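## Task

Place the mailing tube on the top surface of the wrapped box stack beside arm1, the timer with the black round cap on the top of the desk beside arm2, and the capped sample bottle on the top of the lab bench beside arm3. Each must keep its present upright orientation, with its entire base resting on that top. Every other object must finish directly on the top of the furniture it sits on now. The attempt fails if any object is left unheld on a lower board beneath a top. A placement that stays put only because a robot is holding it does not count. At the end, open the grippers and move the arms away.

## Robot and tools

Robots: three identical i2rt Big YAM arms named arm1, arm2 and arm3. Each has six revolute joints, a two-finger gripper and a wrist camera. With joints 1 and 6 at 0 and the hand level and pointing forward, the wrist camera rides on top of the hand and looks toward the fingertips. Reach is roughly 1.0 m from the joint 1 axis. Two fixed room cameras, room_a and room_b, also watch the scene. The arms run independently; a slow or stopped arm does not hold up the others. Loose objects may occasionally get a brief push from outside.

Frames: one shared scene frame, origin on the floor, +z up. The hand point is midway between the fingertips; its z axis runs along the fingers and the fingers close along its y axis. Foot poses are not printed.

execute_actions: argument "actions" is a list holding exactly one action or none (empty list = just report state and images). The action is an object keyed by robot name ("arm1", "arm2", "arm3"); each holds "joints", an object of absolute joint targets by name, not offsets. Any subset of joints and robots may be given; all named motions start together and may finish at different times. Units and ranges: joint1_rad -2.879 to 2.879 (rotation about the foot, positive counter-clockwise seen from above, 0 = unfolds along the foot's facing); joint2_rad 0 to 3.141 (shoulder; 0 = upper arm pointing back roughly level, positive lifts then swings forward); joint3_rad 0 to 3.019 (elbow; 0 = folded, positive opens); joint4_rad -1.692 to 1.57 (hand pitch, positive tips fingers up); joint5_rad -1.57 to 1.57 (hand sideways swing, positive to the arm's right); joint6_rad -2.094 to 2.094 (hand roll, positive clockwise viewed from behind the hand); gripper_m 0 to 0.093, fingertip gap in metres. Completion tolerances: ±0.045, ±0.14, ±0.09, ±0.055, ±0.03, ±0.035 rad and ±0.003 m. One action may run at most 15 s. Example: {"arm1": {"joints": {"gripper_m": 0.05}}, "arm2": {"joints": {"joint1_rad": 0.3}}}. Optional "cameras" lists which of arm1_cam_wrist, arm2_cam_wrist, arm3_cam_wrist, room_a, room_b to return (omitted, null or ["all"] = all; [] = none). An unknown key, camera or out-of-range number rejects the whole call and nothing moves. Joints differ in speed, so the hand may sweep wide between postures. Omitted joints may keep driving toward earlier targets.

wait: "seconds" 0 to 10; commands nothing and returns the same report as an empty action.

zoom_image: "camera" plus "region" [x0, y0, x1, y1] in pixels from the top-left, at most 504 by 504, on that camera's most recent full image.

read_manual: optional "section", only "licences"; returns URDF licence text, no motion.

finished_scene: "scene" (1 or 2) ends that scene irreversibly after the last command is held and reports success; the goal must already hold stably. Replying with no tool call ends everything.

Results: joint_positions gives current readings (gripper_m equals joint7 plus joint8, each half). joint_status tells how each commanded motion ended: "off_target" (stopped short, may still push), "contact_stop" or "time_out" (target dropped, holds where it stopped; but a time_out joint may keep a target within 0.375, 0.375, 0.113, 0.225, 0.075, 0.3 rad of its position for joints 1-6 and go there if freed; on_its_own lists it). To relieve such pushing, command the joint's reported position. "joint command not followed" with a "cause:" line means a self/inter-arm collision check blocked that arm's joint targets (gripper still acts); those joints read "not_followed" and may be retried each action until a valid target is given. Empty calls never show this line. on_its_own covers uncommanded behaviour; "held at" is a held target, not the position. Joint torques are listed per arm joint with per-unit offset, scale and noise; they are nonzero in free air and friction can mask or mimic loads. A loaded joint left holding may sag. A target very near the current reading may not move the joint. If a result reports a stop, any later execute_actions, wait or finished_scene in the same reply are skipped.

Heat: sustained effort warms motors, even while you are composing a reply. At 85 °C a MOTOR HOT line appears; at 100 °C that arm and its gripper go limp until cooled (OVER-TEMPERATURE FAULT, joint_status "limit_stop_at_motor_heat"; resend targets afterward). Some heat carries into the next scene.

Shorter robot motion is better.

Avoid: dropping, slamming or hard pushing objects; anything leaving the work area or reaching the floor (fails); arms pressing hard against each other (fails and ends the run; no state line reports arm-to-arm contact, and the collision check ignores fingers, gripper housings and wrist cameras and may react late). The arms do not stop on contact and can press hard. Gripper force is about 50 to 62 N per pad, lower on some units.

Each tool is called after "Request:" by a JSON object that holds its "op" and its "data", one argument or row to a line.

## Session

Request:
{"op": "execute_actions", "data": {
  "actions": []
}}

Scene clock: 0.00 s.
Joint torques (N m, as the arm reports them, + toward a larger angle): no reading
Motor temperatures (°C, as the motors report them): arm1=[25 26 27 27 27 25] | arm2=[27 26 26 25 24 27] | arm3=[27 26 25 25 28 25]
arm1.joint_positions: joint1_rad=+0.519 joint2_rad=+0.286 joint3_rad=+1.636 joint4_rad=-1.619 joint5_rad=+0.140 joint6_rad=-0.348 gripper_m=+0.095
arm1.joint_status: not commanded
arm1.hand: x=+0.3490 y=-0.0773 z=+1.5576 quat_wxyz=(-0.178, -0.620, -0.504, +0.574) (m; scene frame)
arm2.joint_positions: joint1_rad=+0.756 joint2_rad=+0.389 joint3_rad=+1.643 joint4_rad=-1.610 joint5_rad=-0.032 joint6_rad=-0.049 gripper_m=+0.095
arm2.joint_status: not commanded
arm2.hand: x=+0.0788 y=+1.2362 z=+1.4289 quat_wxyz=(-0.247, -0.727, -0.391, +0.508) (m; scene frame)
arm3.joint_positions: joint1_rad=+0.880 joint2_rad=+0.464 joint3_rad=+1.655 joint4_rad=-1.239 joint5_rad=+0.140 joint6_rad=-0.751 gripper_m=+0.095
arm3.joint_status: not commanded
arm3.hand: x=-0.3897 y=-1.1618 z=+1.6367 quat_wxyz=(-0.684, +0.426, -0.585, +0.089) (m; scene frame)
pictures: arm1_cam_wrist, arm2_cam_wrist, arm3_cam_wrist, room_a, room_b
Images, in order (width x height): arm1_cam_wrist 504x504, arm2_cam_wrist 504x504, arm3_cam_wrist 504x504, room_a 672x504, room_b 672x504.

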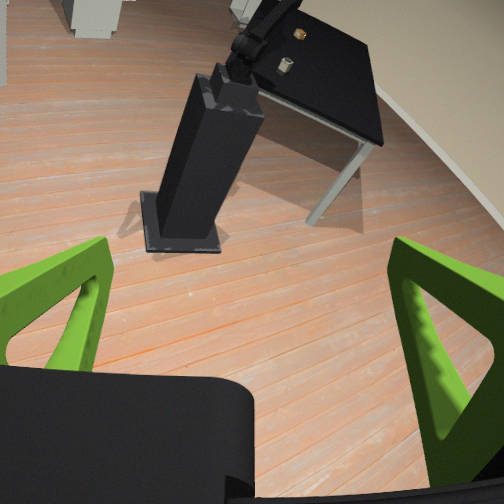

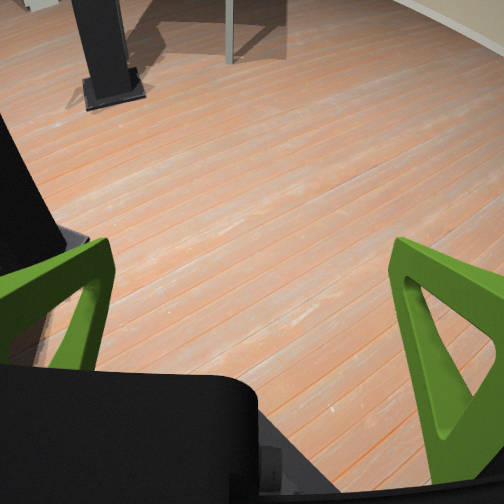

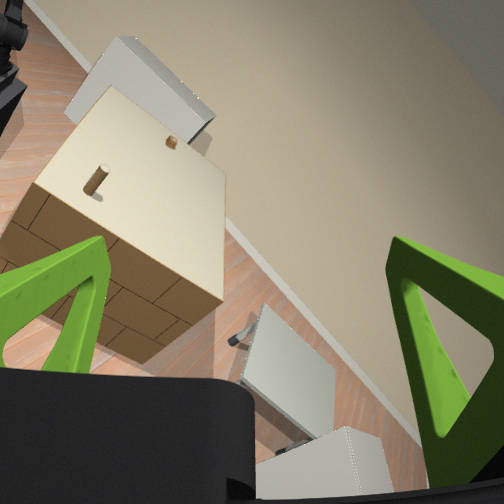

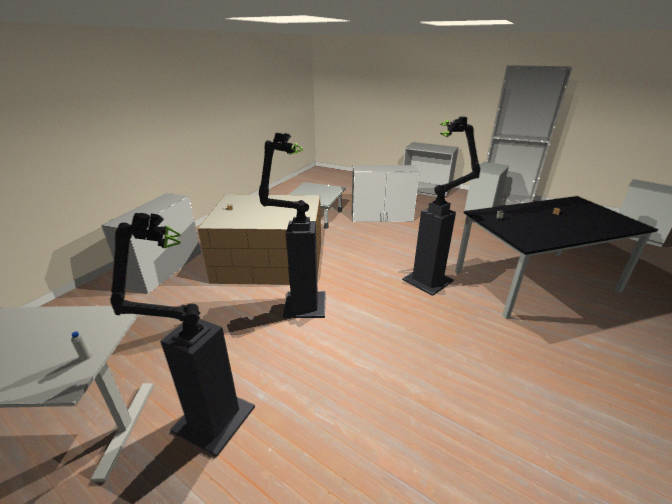

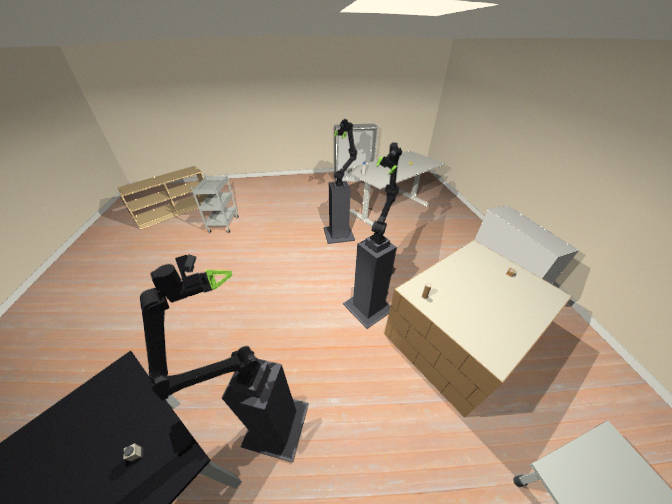

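Request:
{"op": "zoom_image", "data": {
  "camera": "room_b",
  "region": [60,340,320,504]
}}

Request:
{"op": "execute_actions", "data": {
  "actions": [
    {"arm2":{"joints":{"joint1_rad":-2.3,"joint2_rad":1.0,"joint3_rad":1.2,"joint4_rad":-1.2,"joint5_rad":0,"joint6_rad":0}},"arm3":{"joints":{"joint1_rad":-2.2,"joint2_rad":1.0,"joint3_rad":1.0,"joint4_rad":-1.0,"joint5_rad":0,"joint6_rad":0}}}
  ]
}}

Region (60, 340, 320, 504) of room_b's 672x504 image, scaled by 1.938, with more detail than that image has; it fills the top 318 rows of this view, and the rest is white.

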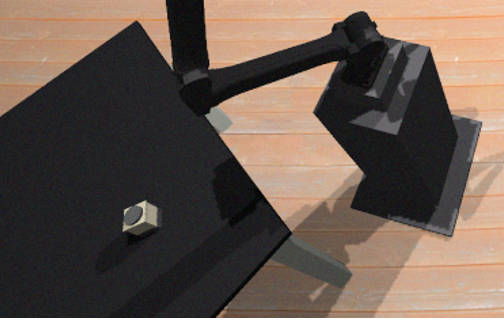

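Scene clock: 19.80 s.
Joint torques (N m, as the arm reports them, + toward a larger angle): arm1=[ 1.53 11.49  5.37  2.16 -0.05  0.04] | arm2=[-0.74 -5.89 15.69  1.86  0.    0.03] | arm3=[ 0.93 -7.69 11.49  1.02 -0.02  0.03]
Motor temperatures (°C, as the motors report them): arm1=[25 26 27 27 27 25] | arm2=[28 26 28 25 24 27] | arm3=[27 27 26 25 28 25]
arm1.joint_positions: joint1_rad=+0.519 joint2_rad=+0.286 joint3_rad=+1.636 joint4_rad=-1.619 joint5_rad=+0.140 joint6_rad=-0.348 gripper_m=+0.095
arm1.joint_status: not commanded
arm1.hand: x=+0.3490 y=-0.0773 z=+1.5576 quat_wxyz=(-0.178, -0.620, -0.504, +0.574) (m; scene frame)
arm2.joint_positions: joint1_rad=-2.297 joint2_rad=+1.012 joint3_rad=+1.171 joint4_rad=-1.209 joint5_rad=+0.000 joint6_rad=-0.009 gripper_m=+0.095
arm2.joint_status: all done
arm2.hand: x=+0.3086 y=+1.5987 z=+1.1558 quat_wxyz=(+0.232, -0.467, +0.844, +0.127) (m; scene frame)
arm3.joint_positions: joint1_rad=-2.199 joint2_rad=+1.008 joint3_rad=+0.970 joint4_rad=-1.002 joint5_rad=+0.001 joint6_rad=-0.007 gripper_m=+0.095
arm3.joint_status: all done
arm3.hand: x=-0.7768 y=-1.4494 z=+1.1938 quat_wxyz=(-0.089, -0.905, -0.335, +0.247) (m; scene frame)
pictures: arm1_cam_wrist, arm2_cam_wrist, arm3_cam_wrist, room_a, room_b
Images, in order (width x height): arm1_cam_wrist 504x504, arm2_cam_wrist 504x504, arm3_cam_wrist 504x504, room_a 672x504, room_b 672x504.

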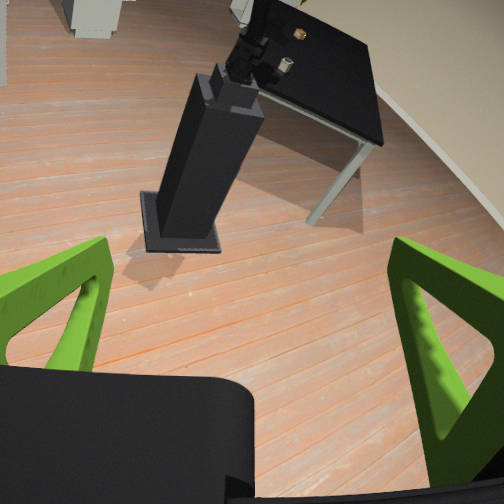

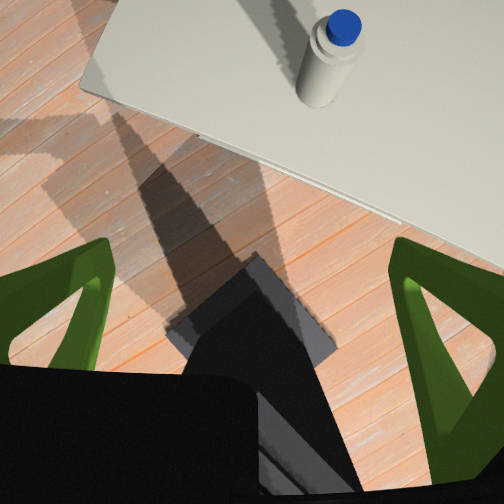

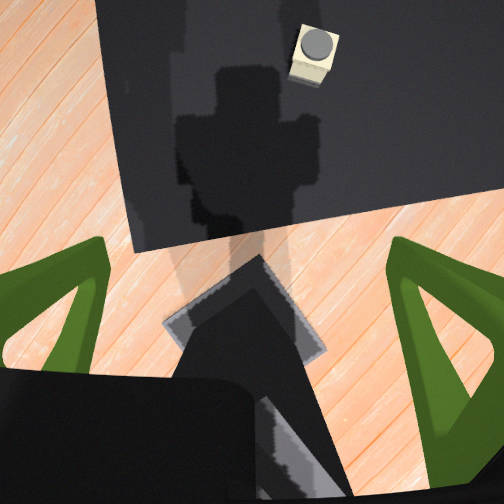

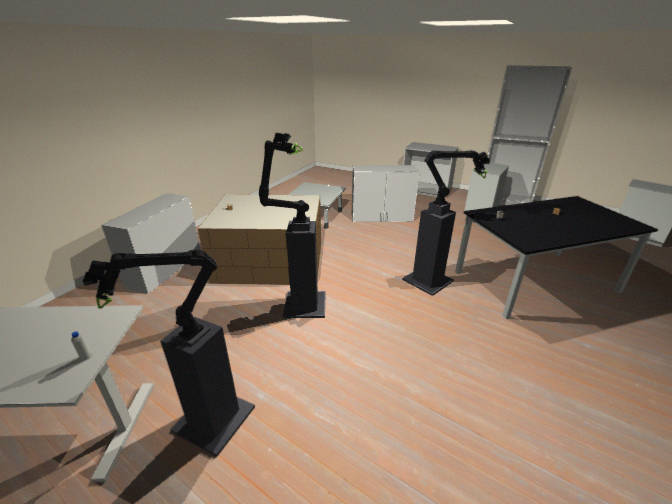

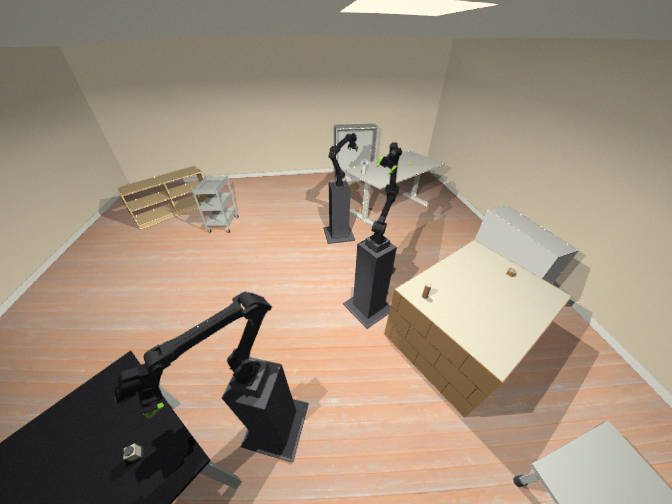

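Request:
{"op": "execute_actions", "data": {
  "actions": [
    {"arm2":{"joints":{"joint1_rad":-2.465,"joint2_rad":1.545,"joint3_rad":1.38,"joint4_rad":-0.74}},"arm3":{"joints":{"joint1_rad":-2.337,"joint2_rad":1.69,"joint3_rad":1.255,"joint4_rad":-0.475}}}
  ],
  "cameras": ["arm2_cam_wrist","arm3_cam_wrist","room_a"]
}}

Scene clock: 41.93 s.
Joint torques (N m, as the arm reports them, + toward a larger angle): arm1=[ 1.6  11.5   5.39  2.16 -0.05  0.05] | arm2=[ -0.22 -15.93  14.47   2.27   0.     0.03] | arm3=[  1.4  -19.85  10.2    1.75   0.01   0.04]
Motor temperatures (°C, as the motors report them): arm1=[25 26 28 27 27 25] | arm2=[28 26 32 25 24 27] | arm3=[27 27 30 25 28 25]
arm1.joint_positions: joint1_rad=+0.519 joint2_rad=+0.286 joint3_rad=+1.636 joint4_rad=-1.619 joint5_rad=+0.140 joint6_rad=-0.348 gripper_m=+0.095
arm1.joint_status: not commanded
arm1.hand: x=+0.3490 y=-0.0773 z=+1.5576 quat_wxyz=(-0.178, -0.620, -0.504, +0.574) (m; scene frame)
arm2.joint_positions: joint1_rad=-2.468 joint2_rad=+1.554 joint3_rad=+1.364 joint4_rad=-0.757 joint5_rad=+0.000 joint6_rad=-0.009 gripper_m=+0.095
arm2.joint_status: all done
arm2.hand: x=+0.5117 y=+1.7262 z=+1.0628 quat_wxyz=(+0.287, -0.387, +0.867, +0.128) (m; scene frame)
arm3.joint_positions: joint1_rad=-2.341 joint2_rad=+1.701 joint3_rad=+1.234 joint4_rad=-0.497 joint5_rad=+0.000 joint6_rad=-0.007 gripper_m=+0.095
arm3.joint_status: all done
arm3.hand: x=-1.0089 y=-1.5315 z=+1.0569 quat_wxyz=(-0.082, -0.916, -0.267, +0.288) (m; scene frame)
pictures: arm2_cam_wrist, arm3_cam_wrist, room_a
Images, in order (width x height): arm2_cam_wrist 504x504, arm3_cam_wrist 504x504, room_a 672x504.

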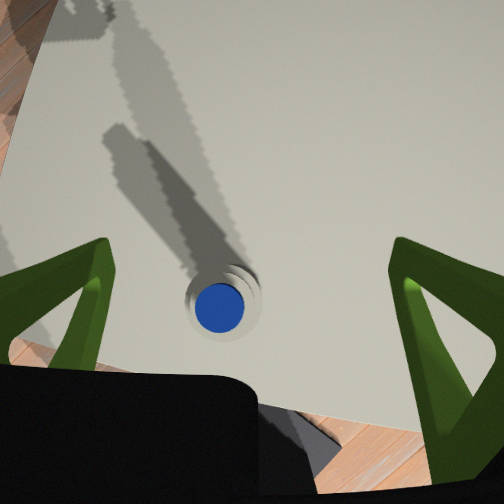

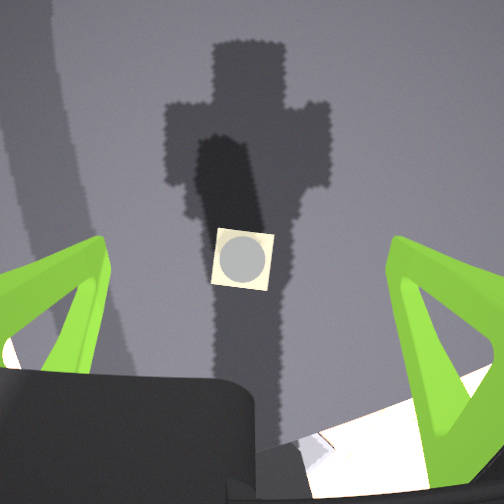

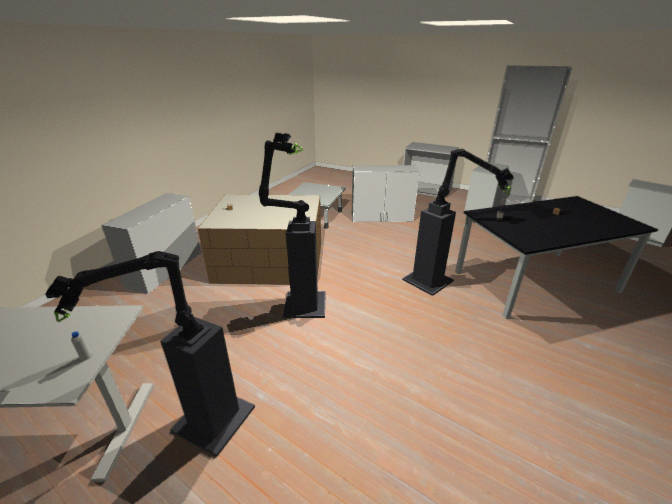

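Request:
{"op": "execute_actions", "data": {
  "actions": [
    {"arm2":{"joints":{"joint1_rad":-2.43,"joint2_rad":1.865,"joint3_rad":1.78,"joint4_rad":-1.454}},"arm3":{"joints":{"joint1_rad":-2.326,"joint2_rad":2.112,"joint3_rad":1.676,"joint4_rad":-1.10,"joint6_rad":-1.475}}}
  ],
  "cameras": ["arm2_cam_wrist","arm3_cam_wrist","room_a","room_b"]
}}

Request:
{"op": "zoom_image", "data": {
  "camera": "room_a",
  "region": [450,150,570,240]
}}

Request:
{"op": "zoom_image", "data": {
  "camera": "room_a",
  "region": [20,270,140,380]
}}

Scene clock: 61.37 s.
Joint torques (N m, as the arm reports them, + toward a larger angle): arm1=[ 1.6  11.45  5.4   2.18 -0.04  0.05] | arm2=[ -0.13 -19.17  15.84   0.41   0.     0.03] | arm3=[  1.69 -24.24  10.56  -0.41  -0.09  -0.09]
Motor temperatures (°C, as the motors report them): arm1=[25 26 28 27 27 25] | arm2=[28 27 32 25 24 27] | arm3=[27 28 30 25 28 25]
arm1.joint_positions: joint1_rad=+0.519 joint2_rad=+0.286 joint3_rad=+1.636 joint4_rad=-1.619 joint5_rad=+0.140 joint6_rad=-0.348 gripper_m=+0.095
arm1.joint_status: not commanded
arm1.hand: x=+0.3490 y=-0.0773 z=+1.5576 quat_wxyz=(-0.178, -0.620, -0.504, +0.574) (m; scene frame)
arm2.joint_positions: joint1_rad=-2.434 joint2_rad=+1.862 joint3_rad=+1.740 joint4_rad=-1.443 joint5_rad=+0.000 joint6_rad=-0.009 gripper_m=+0.095
arm2.joint_status: all done
arm2.hand: x=+0.4798 y=+1.7207 z=+1.0057 quat_wxyz=(+0.009, -0.423, +0.906, +0.007) (m; scene frame)
arm3.joint_positions: joint1_rad=-2.333 joint2_rad=+2.111 joint3_rad=+1.635 joint4_rad=-1.085 joint5_rad=+0.000 joint6_rad=-1.467 gripper_m=+0.095
arm3.joint_status: all done
arm3.hand: x=-1.0035 y=-1.5340 z=+0.9327 quat_wxyz=(+0.002, -0.525, -0.851, +0.005) (m; scene frame)
pictures: arm2_cam_wrist, arm3_cam_wrist, room_a, room_b
Images, in order (width x height): arm2_cam_wrist 504x504, arm3_cam_wrist 504x504, room_a 672x504, room_b 672x504.

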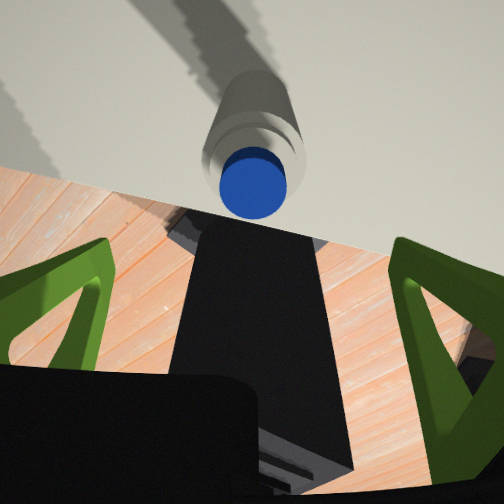

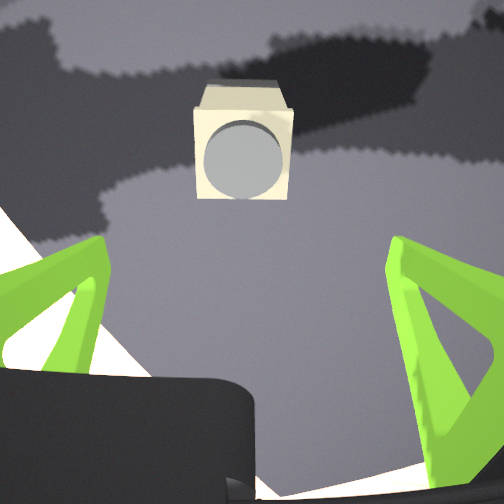

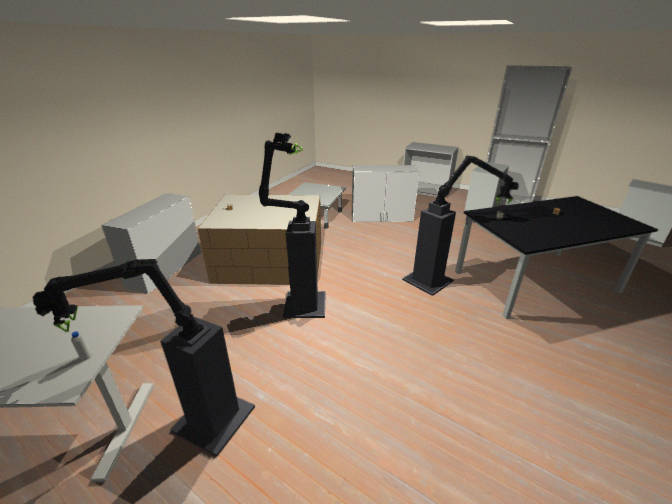

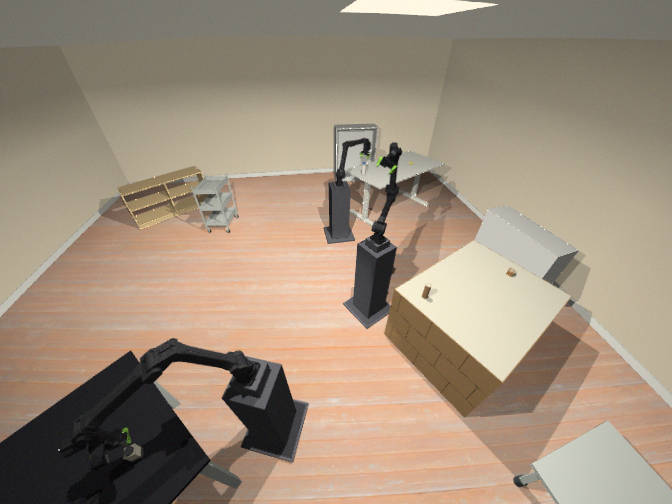

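Region (450, 150, 570, 240) of room_a's 672x504 image, scaled by 4.200, with more detail than that image has; it fills the top 378 rows of this view, and the rest is white.

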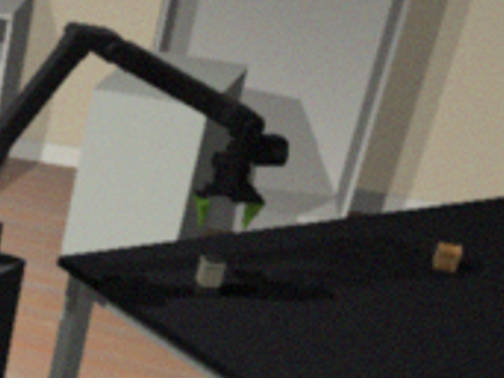

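Region (20, 270, 140, 380) of room_a's 672x504 image, scaled by 4.200, with more detail than that image has; it fills the top 462 rows of this view, and the rest is white.

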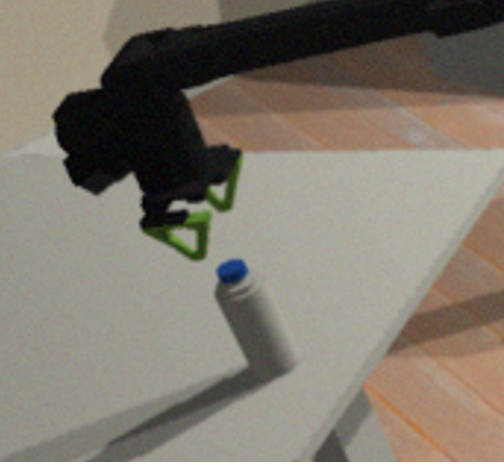

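Request:
{"op": "execute_actions", "data": {
  "actions": [
    {"arm2":{"joints":{"joint2_rad":1.893,"joint3_rad":1.65,"joint4_rad":-1.31}},"arm3":{"joints":{"joint1_rad":-2.311,"joint2_rad":2.176,"joint3_rad":1.625,"joint4_rad":-0.988}}}
  ],
  "cameras": ["arm2_cam_wrist","arm3_cam_wrist"]
}}

Scene clock: 69.63 s.
Joint torques (N m, as the arm reports them, + toward a larger angle): arm1=[ 1.6  11.45  5.39  2.17 -0.05  0.05] | arm2=[ -0.09 -17.54  11.91   1.24   0.     0.04] | arm3=[  1.35 -21.71   7.83   0.74  -0.09  -0.11]
Motor temperatures (°C, as the motors report them): arm1=[25 27 28 27 27 25] | arm2=[28 28 33 25 24 27] | arm3=[27 29 31 25 28 25]
arm1.joint_positions: joint1_rad=+0.519 joint2_rad=+0.286 joint3_rad=+1.636 joint4_rad=-1.619 joint5_rad=+0.140 joint6_rad=-0.348 gripper_m=+0.095
arm1.joint_status: not commanded
arm1.hand: x=+0.3490 y=-0.0773 z=+1.5576 quat_wxyz=(-0.178, -0.620, -0.504, +0.574) (m; scene frame)
arm2.joint_positions: joint1_rad=-2.434 joint2_rad=+1.872 joint3_rad=+1.647 joint4_rad=-1.322 joint5_rad=+0.000 joint6_rad=-0.009 gripper_m=+0.095
arm2.joint_status: all done
arm2.hand: x=+0.4806 y=+1.7220 z=+0.9649 quat_wxyz=(+0.016, -0.423, +0.906, +0.010) (m; scene frame)
arm3.joint_positions: joint1_rad=-2.315 joint2_rad=+2.145 joint3_rad=+1.622 joint4_rad=-1.005 joint5_rad=+0.000 joint6_rad=-1.467 gripper_m=+0.095
arm3.joint_status: all done
arm3.hand: x=-1.0050 y=-1.5489 z=+0.9088 quat_wxyz=(+0.009, -0.517, -0.856, +0.020) (m; scene frame)
pictures: arm2_cam_wrist, arm3_cam_wrist
Images, in order (width x height): arm2_cam_wrist 504x504, arm3_cam_wrist 504x504.

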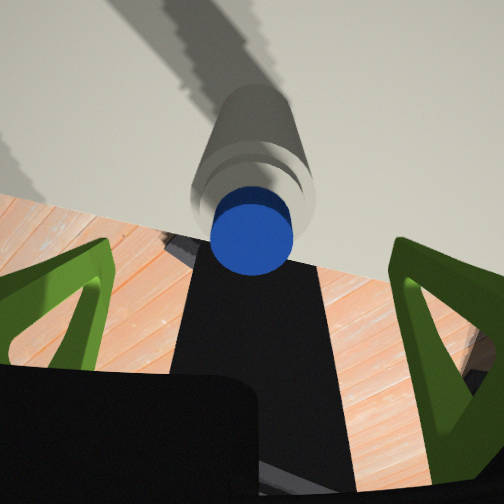

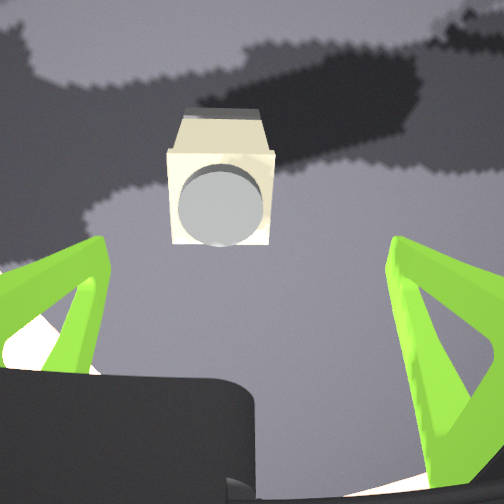

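Request:
{"op": "execute_actions", "data": {
  "actions": [
    {"arm2":{"joints":{"joint2_rad":1.905,"joint3_rad":1.56,"joint4_rad":-1.246}},"arm3":{"joints":{"joint1_rad":-2.333,"joint2_rad":2.238,"joint3_rad":1.595,"joint4_rad":-0.938}}}
  ],
  "cameras": ["arm2_cam_wrist","arm3_cam_wrist"]
}}

Scene clock: 80.97 s.
Joint torques (N m, as the arm reports them, + toward a larger angle): arm1=[ 1.62 11.51  5.39  2.17 -0.04  0.05] | arm2=[ -0.17 -17.12  11.59   1.15   0.     0.03] | arm3=[  0.7  -23.36   7.52   0.55  -0.08  -0.12]
Motor temperatures (°C, as the motors report them): arm1=[25 27 28 27 27 25] | arm2=[28 28 32 25 24 27] | arm3=[27 29 30 25 28 25]
arm1.joint_positions: joint1_rad=+0.519 joint2_rad=+0.286 joint3_rad=+1.636 joint4_rad=-1.619 joint5_rad=+0.140 joint6_rad=-0.348 gripper_m=+0.095
arm1.joint_status: not commanded
arm1.hand: x=+0.3490 y=-0.0773 z=+1.5576 quat_wxyz=(-0.178, -0.620, -0.504, +0.574) (m; scene frame)
arm2.joint_positions: joint1_rad=-2.434 joint2_rad=+1.883 joint3_rad=+1.557 joint4_rad=-1.258 joint5_rad=+0.000 joint6_rad=-0.009 gripper_m=+0.095
arm2.joint_status: all done
arm2.hand: x=+0.4706 y=+1.7104 z=+0.9256 quat_wxyz=(+0.000, -0.423, +0.906, +0.002) (m; scene frame)
arm3.joint_positions: joint1_rad=-2.328 joint2_rad=+2.218 joint3_rad=+1.586 joint4_rad=-0.953 joint5_rad=+0.000 joint6_rad=-1.467 gripper_m=+0.095
arm3.joint_status: all done
arm3.hand: x=-0.9955 y=-1.5328 z=+0.8537 quat_wxyz=(-0.003, -0.522, -0.853, -0.006) (m; scene frame)
pictures: arm2_cam_wrist, arm3_cam_wrist
Images, in order (width x height): arm2_cam_wrist 504x504, arm3_cam_wrist 504x504.

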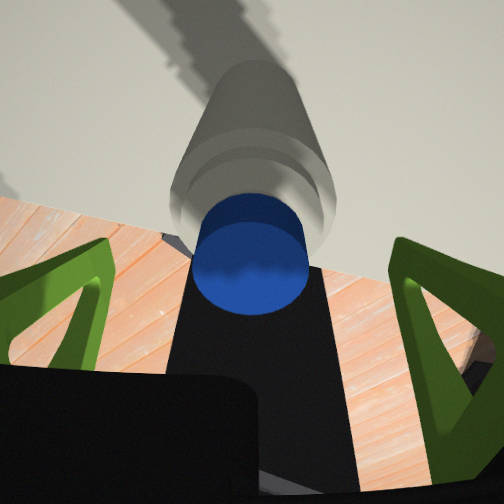

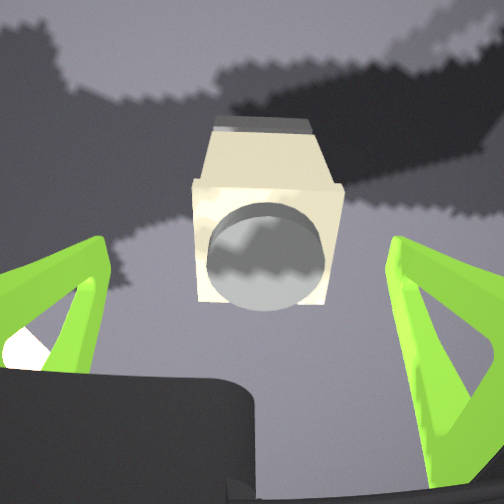

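Request:
{"op": "execute_actions", "data": {
  "actions": [
    {"arm2":{"joints":{"joint2_rad":1.913,"joint3_rad":1.548,"joint4_rad":-1.228}},"arm3":{"joints":{"joint1_rad":-2.343,"joint2_rad":2.285,"joint4_rad":-0.878}}}
  ],
  "cameras": ["arm2_cam_wrist","arm3_cam_wrist"]
}}

Request:
{"op": "execute_actions", "data": {
  "actions": [
    {"arm2":{"joints":{"gripper_m":0}},"arm3":{"joints":{"gripper_m":0.06}}}
  ],
  "cameras": ["arm2_cam_wrist","arm3_cam_wrist","room_a"]
}}

Request:
{"op": "zoom_image", "data": {
  "camera": "room_a",
  "region": [470,180,540,230]
}}

Scene clock: 91.77 s.
Joint torques (N m, as the arm reports them, + toward a larger angle): arm1=[ 1.61 11.5   5.38  2.16 -0.04  0.05] | arm2=[ -0.15 -16.38  10.92   1.17   0.     0.03] | arm3=[  0.65 -22.3    7.66   0.59  -0.08  -0.11]
Motor temperatures (°C, as the motors report them): arm1=[25 27 28 27 27 25] | arm2=[28 28 31 25 24 27] | arm3=[27 30 29 25 28 25]
arm1.joint_positions: joint1_rad=+0.519 joint2_rad=+0.286 joint3_rad=+1.636 joint4_rad=-1.619 joint5_rad=+0.140 joint6_rad=-0.348 gripper_m=+0.095
arm1.joint_status: not commanded
arm1.hand: x=+0.3490 y=-0.0773 z=+1.5576 quat_wxyz=(-0.178, -0.620, -0.504, +0.574) (m; scene frame)
arm2.joint_positions: joint1_rad=-2.434 joint2_rad=+1.883 joint3_rad=+1.551 joint4_rad=-1.240 joint5_rad=+0.000 joint6_rad=-0.009 gripper_m=+0.095
arm2.joint_status: all done
arm2.hand: x=+0.4721 y=+1.7123 z=+0.9237 quat_wxyz=(+0.005, -0.423, +0.906, +0.005) (m; scene frame)
arm3.joint_positions: joint1_rad=-2.337 joint2_rad=+2.254 joint3_rad=+1.586 joint4_rad=-0.894 joint5_rad=+0.000 joint6_rad=-1.467 gripper_m=+0.095
arm3.joint_status: all done
arm3.hand: x=-1.0039 y=-1.5318 z=+0.8325 quat_wxyz=(+0.002, -0.526, -0.850, +0.004) (m; scene frame)
pictures: arm2_cam_wrist, arm3_cam_wrist
Images, in order (width x height): arm2_cam_wrist 504x504, arm3_cam_wrist 504x504.

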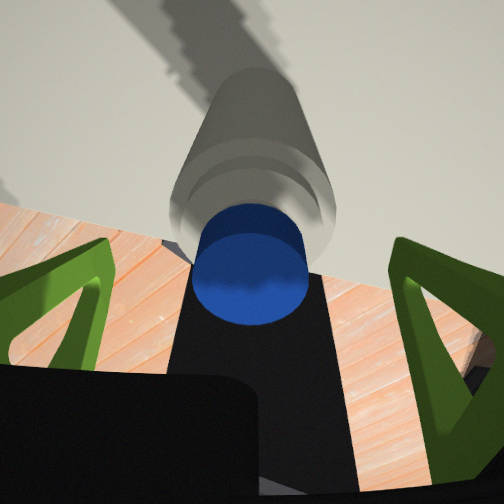

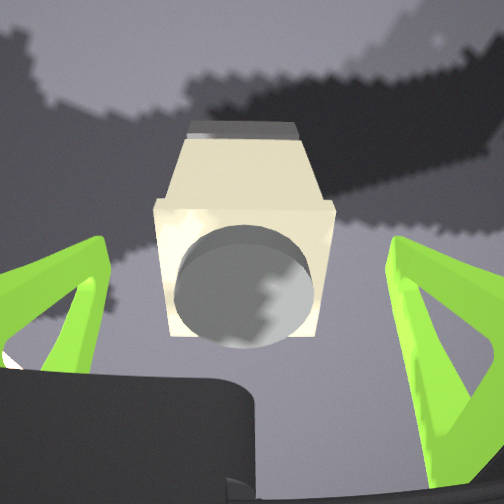

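Scene clock: 92.87 s.
Joint torques (N m, as the arm reports them, + toward a larger angle): arm1=[ 1.61 11.54  5.39  2.16 -0.04  0.05] | arm2=[ -0.06 -15.84  10.95   0.95   0.04   0.04] | arm3=[  0.23 -22.     7.43   0.62  -0.07  -0.12]
Motor temperatures (°C, as the motors report them): arm1=[25 27 28 27 27 25] | arm2=[28 28 31 25 24 27] | arm3=[27 30 29 25 28 25]
arm1.joint_positions: joint1_rad=+0.519 joint2_rad=+0.286 joint3_rad=+1.636 joint4_rad=-1.619 joint5_rad=+0.140 joint6_rad=-0.348 gripper_m=+0.095
arm1.joint_status: not commanded
arm1.hand: x=+0.3490 y=-0.0773 z=+1.5576 quat_wxyz=(-0.178, -0.620, -0.504, +0.574) (m; scene frame)
arm2.joint_positions: joint1_rad=-2.434 joint2_rad=+1.877 joint3_rad=+1.552 joint4_rad=-1.232 joint5_rad=-0.001 joint6_rad=-0.009 gripper_m=+0.027
arm2.joint_status: gripper_m off_target (ended at +0.027, target +0.000)
arm2.hand: x=+0.4736 y=+1.7143 z=+0.9274 quat_wxyz=(+0.012, -0.423, +0.906, +0.009) (m; scene frame)
arm3.joint_positions: joint1_rad=-2.337 joint2_rad=+2.254 joint3_rad=+1.586 joint4_rad=-0.894 joint5_rad=+0.000 joint6_rad=-1.468 gripper_m=+0.060
arm3.joint_status: all done
arm3.hand: x=-1.0039 y=-1.5318 z=+0.8325 quat_wxyz=(+0.002, -0.526, -0.850, +0.004) (m; scene frame)
pictures: arm2_cam_wrist, arm3_cam_wrist, room_a
Images, in order (width x height): arm2_cam_wrist 504x504, arm3_cam_wrist 504x504, room_a 672x504.

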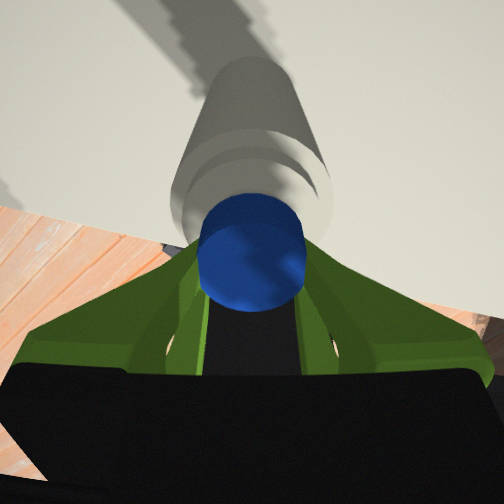

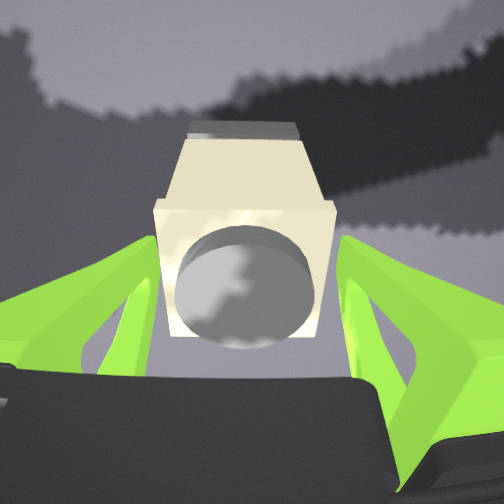

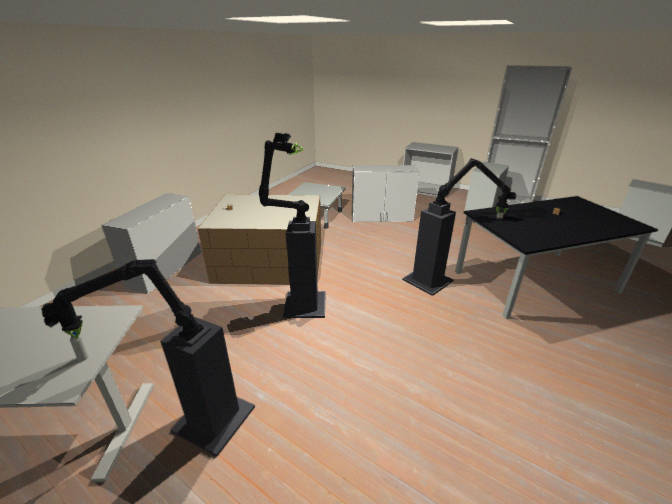

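Region (470, 180, 540, 230) of room_a's 672x504 image, scaled by 7.200, with more detail than that image has; it fills the top 360 rows of this view, and the rest is white.

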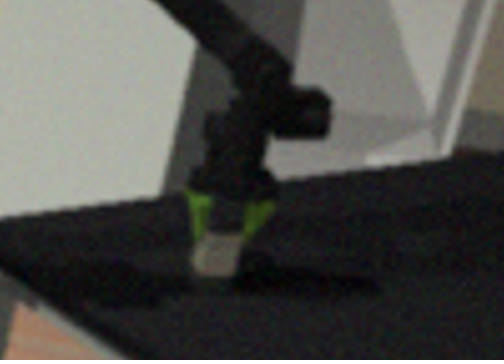

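Request:
{"op": "execute_actions", "data": {
  "actions": [
    {"arm2":{"joints":{"gripper_m":0.093}},"arm3":{"joints":{"joint1_rad":-2.32,"joint2_rad":2.305,"joint4_rad":-0.87}}}
  ],
  "cameras": ["arm2_cam_wrist","arm3_cam_wrist","room_b"]
}}

Request:
{"op": "zoom_image", "data": {
  "camera": "room_b",
  "region": [70,410,170,500]
}}

Scene clock: 99.60 s.
Joint torques (N m, as the arm reports them, + toward a larger angle): arm1=[ 1.63 11.55  5.39  2.17 -0.04  0.05] | arm2=[ -0.04 -15.85  10.88   0.94   0.02   0.03] | arm3=[  1.72 -22.25   7.47   0.59  -0.08  -0.11]
Motor temperatures (°C, as the motors report them): arm1=[25 27 28 27 27 25] | arm2=[28 28 31 25 24 27] | arm3=[27 30 29 25 28 25]
arm1.joint_positions: joint1_rad=+0.519 joint2_rad=+0.286 joint3_rad=+1.636 joint4_rad=-1.619 joint5_rad=+0.140 joint6_rad=-0.348 gripper_m=+0.095
arm1.joint_status: not commanded
arm1.hand: x=+0.3490 y=-0.0773 z=+1.5576 quat_wxyz=(-0.178, -0.620, -0.504, +0.574) (m; scene frame)
arm2.joint_positions: joint1_rad=-2.434 joint2_rad=+1.878 joint3_rad=+1.552 joint4_rad=-1.232 joint5_rad=+0.000 joint6_rad=-0.009 gripper_m=+0.093
arm2.joint_status: all done
arm2.hand: x=+0.4736 y=+1.7141 z=+0.9267 quat_wxyz=(+0.011, -0.423, +0.906, +0.008) (m; scene frame)
arm3.joint_positions: joint1_rad=-2.326 joint2_rad=+2.268 joint3_rad=+1.586 joint4_rad=-0.886 joint5_rad=+0.000 joint6_rad=-1.468 gripper_m=+0.060
arm3.joint_status: all done
arm3.hand: x=-0.9991 y=-1.5368 z=+0.8239 quat_wxyz=(+0.001, -0.521, -0.853, +0.002) (m; scene frame)
pictures: arm2_cam_wrist, arm3_cam_wrist, room_b
Images, in order (width x height): arm2_cam_wrist 504x504, arm3_cam_wrist 504x504, room_b 672x504.

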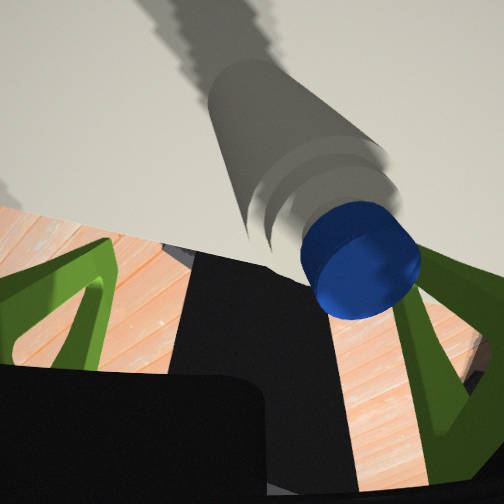

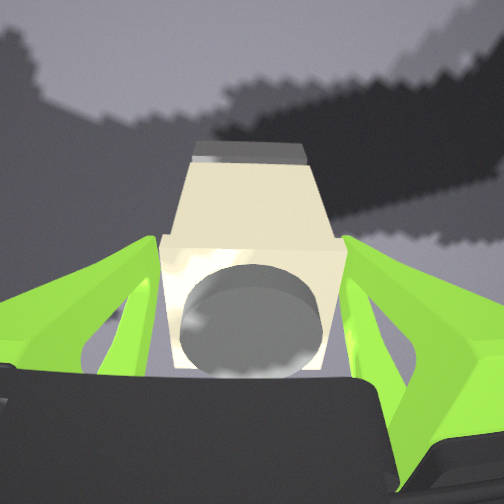

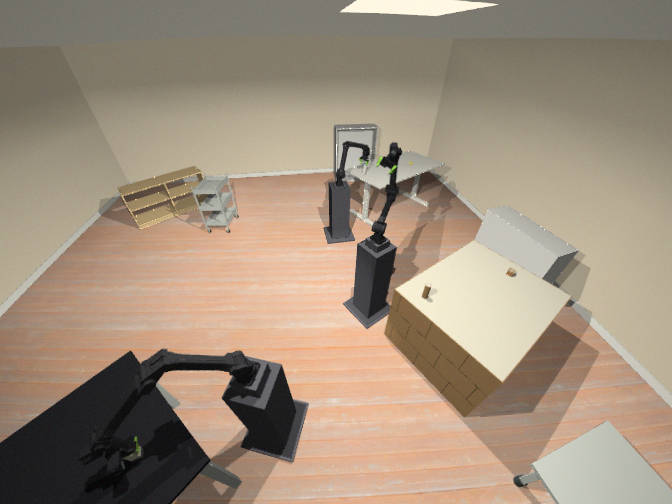

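Region (70, 410, 170, 500) of room_b's 672x504 image, scaled by 5.040, with more detail than that image has; it fills the top 454 rows of this view, and the rest is white.

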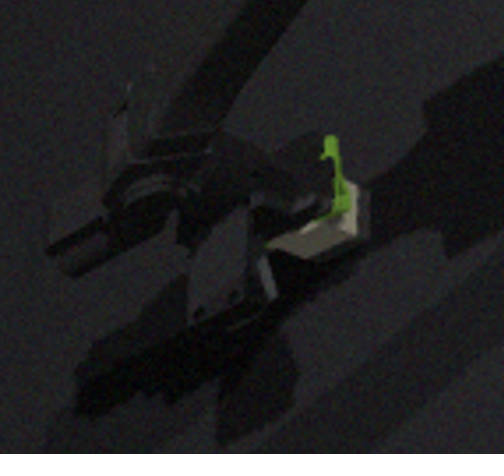

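Request:
{"op": "execute_actions", "data": {
  "actions": [
    {"arm2":{"joints":{"gripper_m":0.04}},"arm3":{"joints":{"gripper_m":0}}}
  ],
  "cameras": ["arm2_cam_wrist","arm3_cam_wrist","room_a"]
}}

Request:
{"op": "zoom_image", "data": {
  "camera": "room_a",
  "region": [30,290,120,380]
}}

Scene clock: 105.20 s.
Joint torques (N m, as the arm reports them, + toward a larger angle): arm1=[ 1.57 11.49  5.38  2.17 -0.04  0.04] | arm2=[ -0.18 -15.94  10.88   0.92  -0.03   0.04] | arm3=[  1.63 -21.91   7.44   0.6   -0.07  -0.11]
Motor temperatures (°C, as the motors report them): arm1=[25 27 28 27 27 25] | arm2=[28 28 31 25 24 27] | arm3=[27 30 29 25 28 25]
arm1.joint_positions: joint1_rad=+0.519 joint2_rad=+0.286 joint3_rad=+1.636 joint4_rad=-1.619 joint5_rad=+0.140 joint6_rad=-0.348 gripper_m=+0.095
arm1.joint_status: not commanded
arm1.hand: x=+0.3490 y=-0.0773 z=+1.5576 quat_wxyz=(-0.178, -0.620, -0.504, +0.574) (m; scene frame)
arm2.joint_positions: joint1_rad=-2.434 joint2_rad=+1.878 joint3_rad=+1.552 joint4_rad=-1.232 joint5_rad=+0.001 joint6_rad=-0.009 gripper_m=+0.040
arm2.joint_status: all done
arm2.hand: x=+0.4738 y=+1.7140 z=+0.9267 quat_wxyz=(+0.012, -0.423, +0.906, +0.007) (m; scene frame)
arm3.joint_positions: joint1_rad=-2.326 joint2_rad=+2.268 joint3_rad=+1.586 joint4_rad=-0.885 joint5_rad=+0.000 joint6_rad=-1.468 gripper_m=+0.047
arm3.joint_status: gripper_m off_target (ended at +0.047, target +0.000)
arm3.hand: x=-0.9992 y=-1.5369 z=+0.8239 quat_wxyz=(+0.001, -0.521, -0.853, +0.002) (m; scene frame)
pictures: arm2_cam_wrist, arm3_cam_wrist, room_a
Images, in order (width x height): arm2_cam_wrist 504x504, arm3_cam_wrist 504x504, room_a 672x504.

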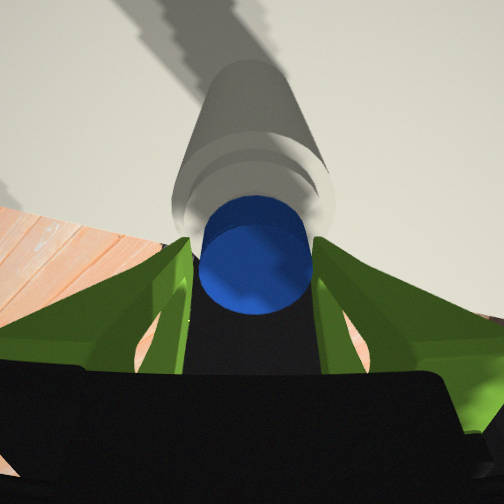

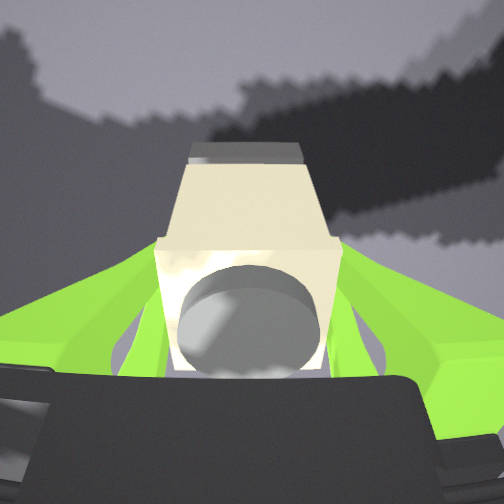

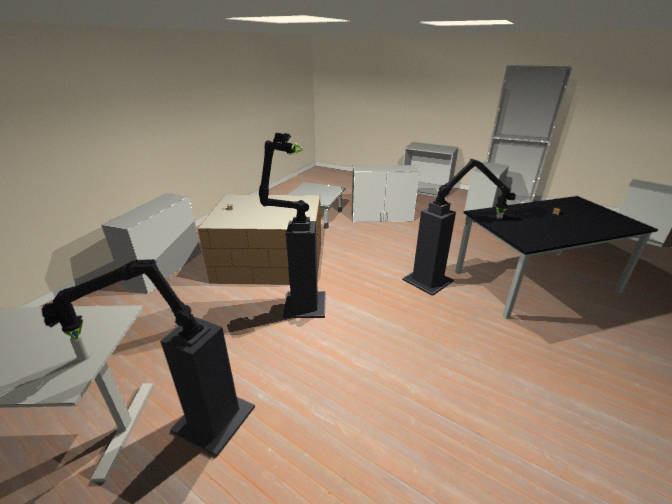

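Region (30, 290, 120, 380) of room_a's 672x504 image, scaled by 5.600, with more detail than that image has.

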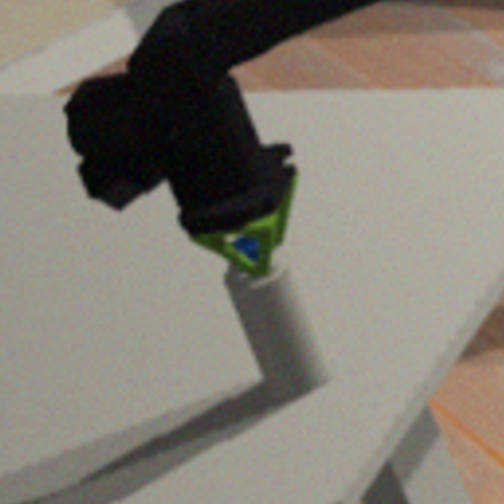

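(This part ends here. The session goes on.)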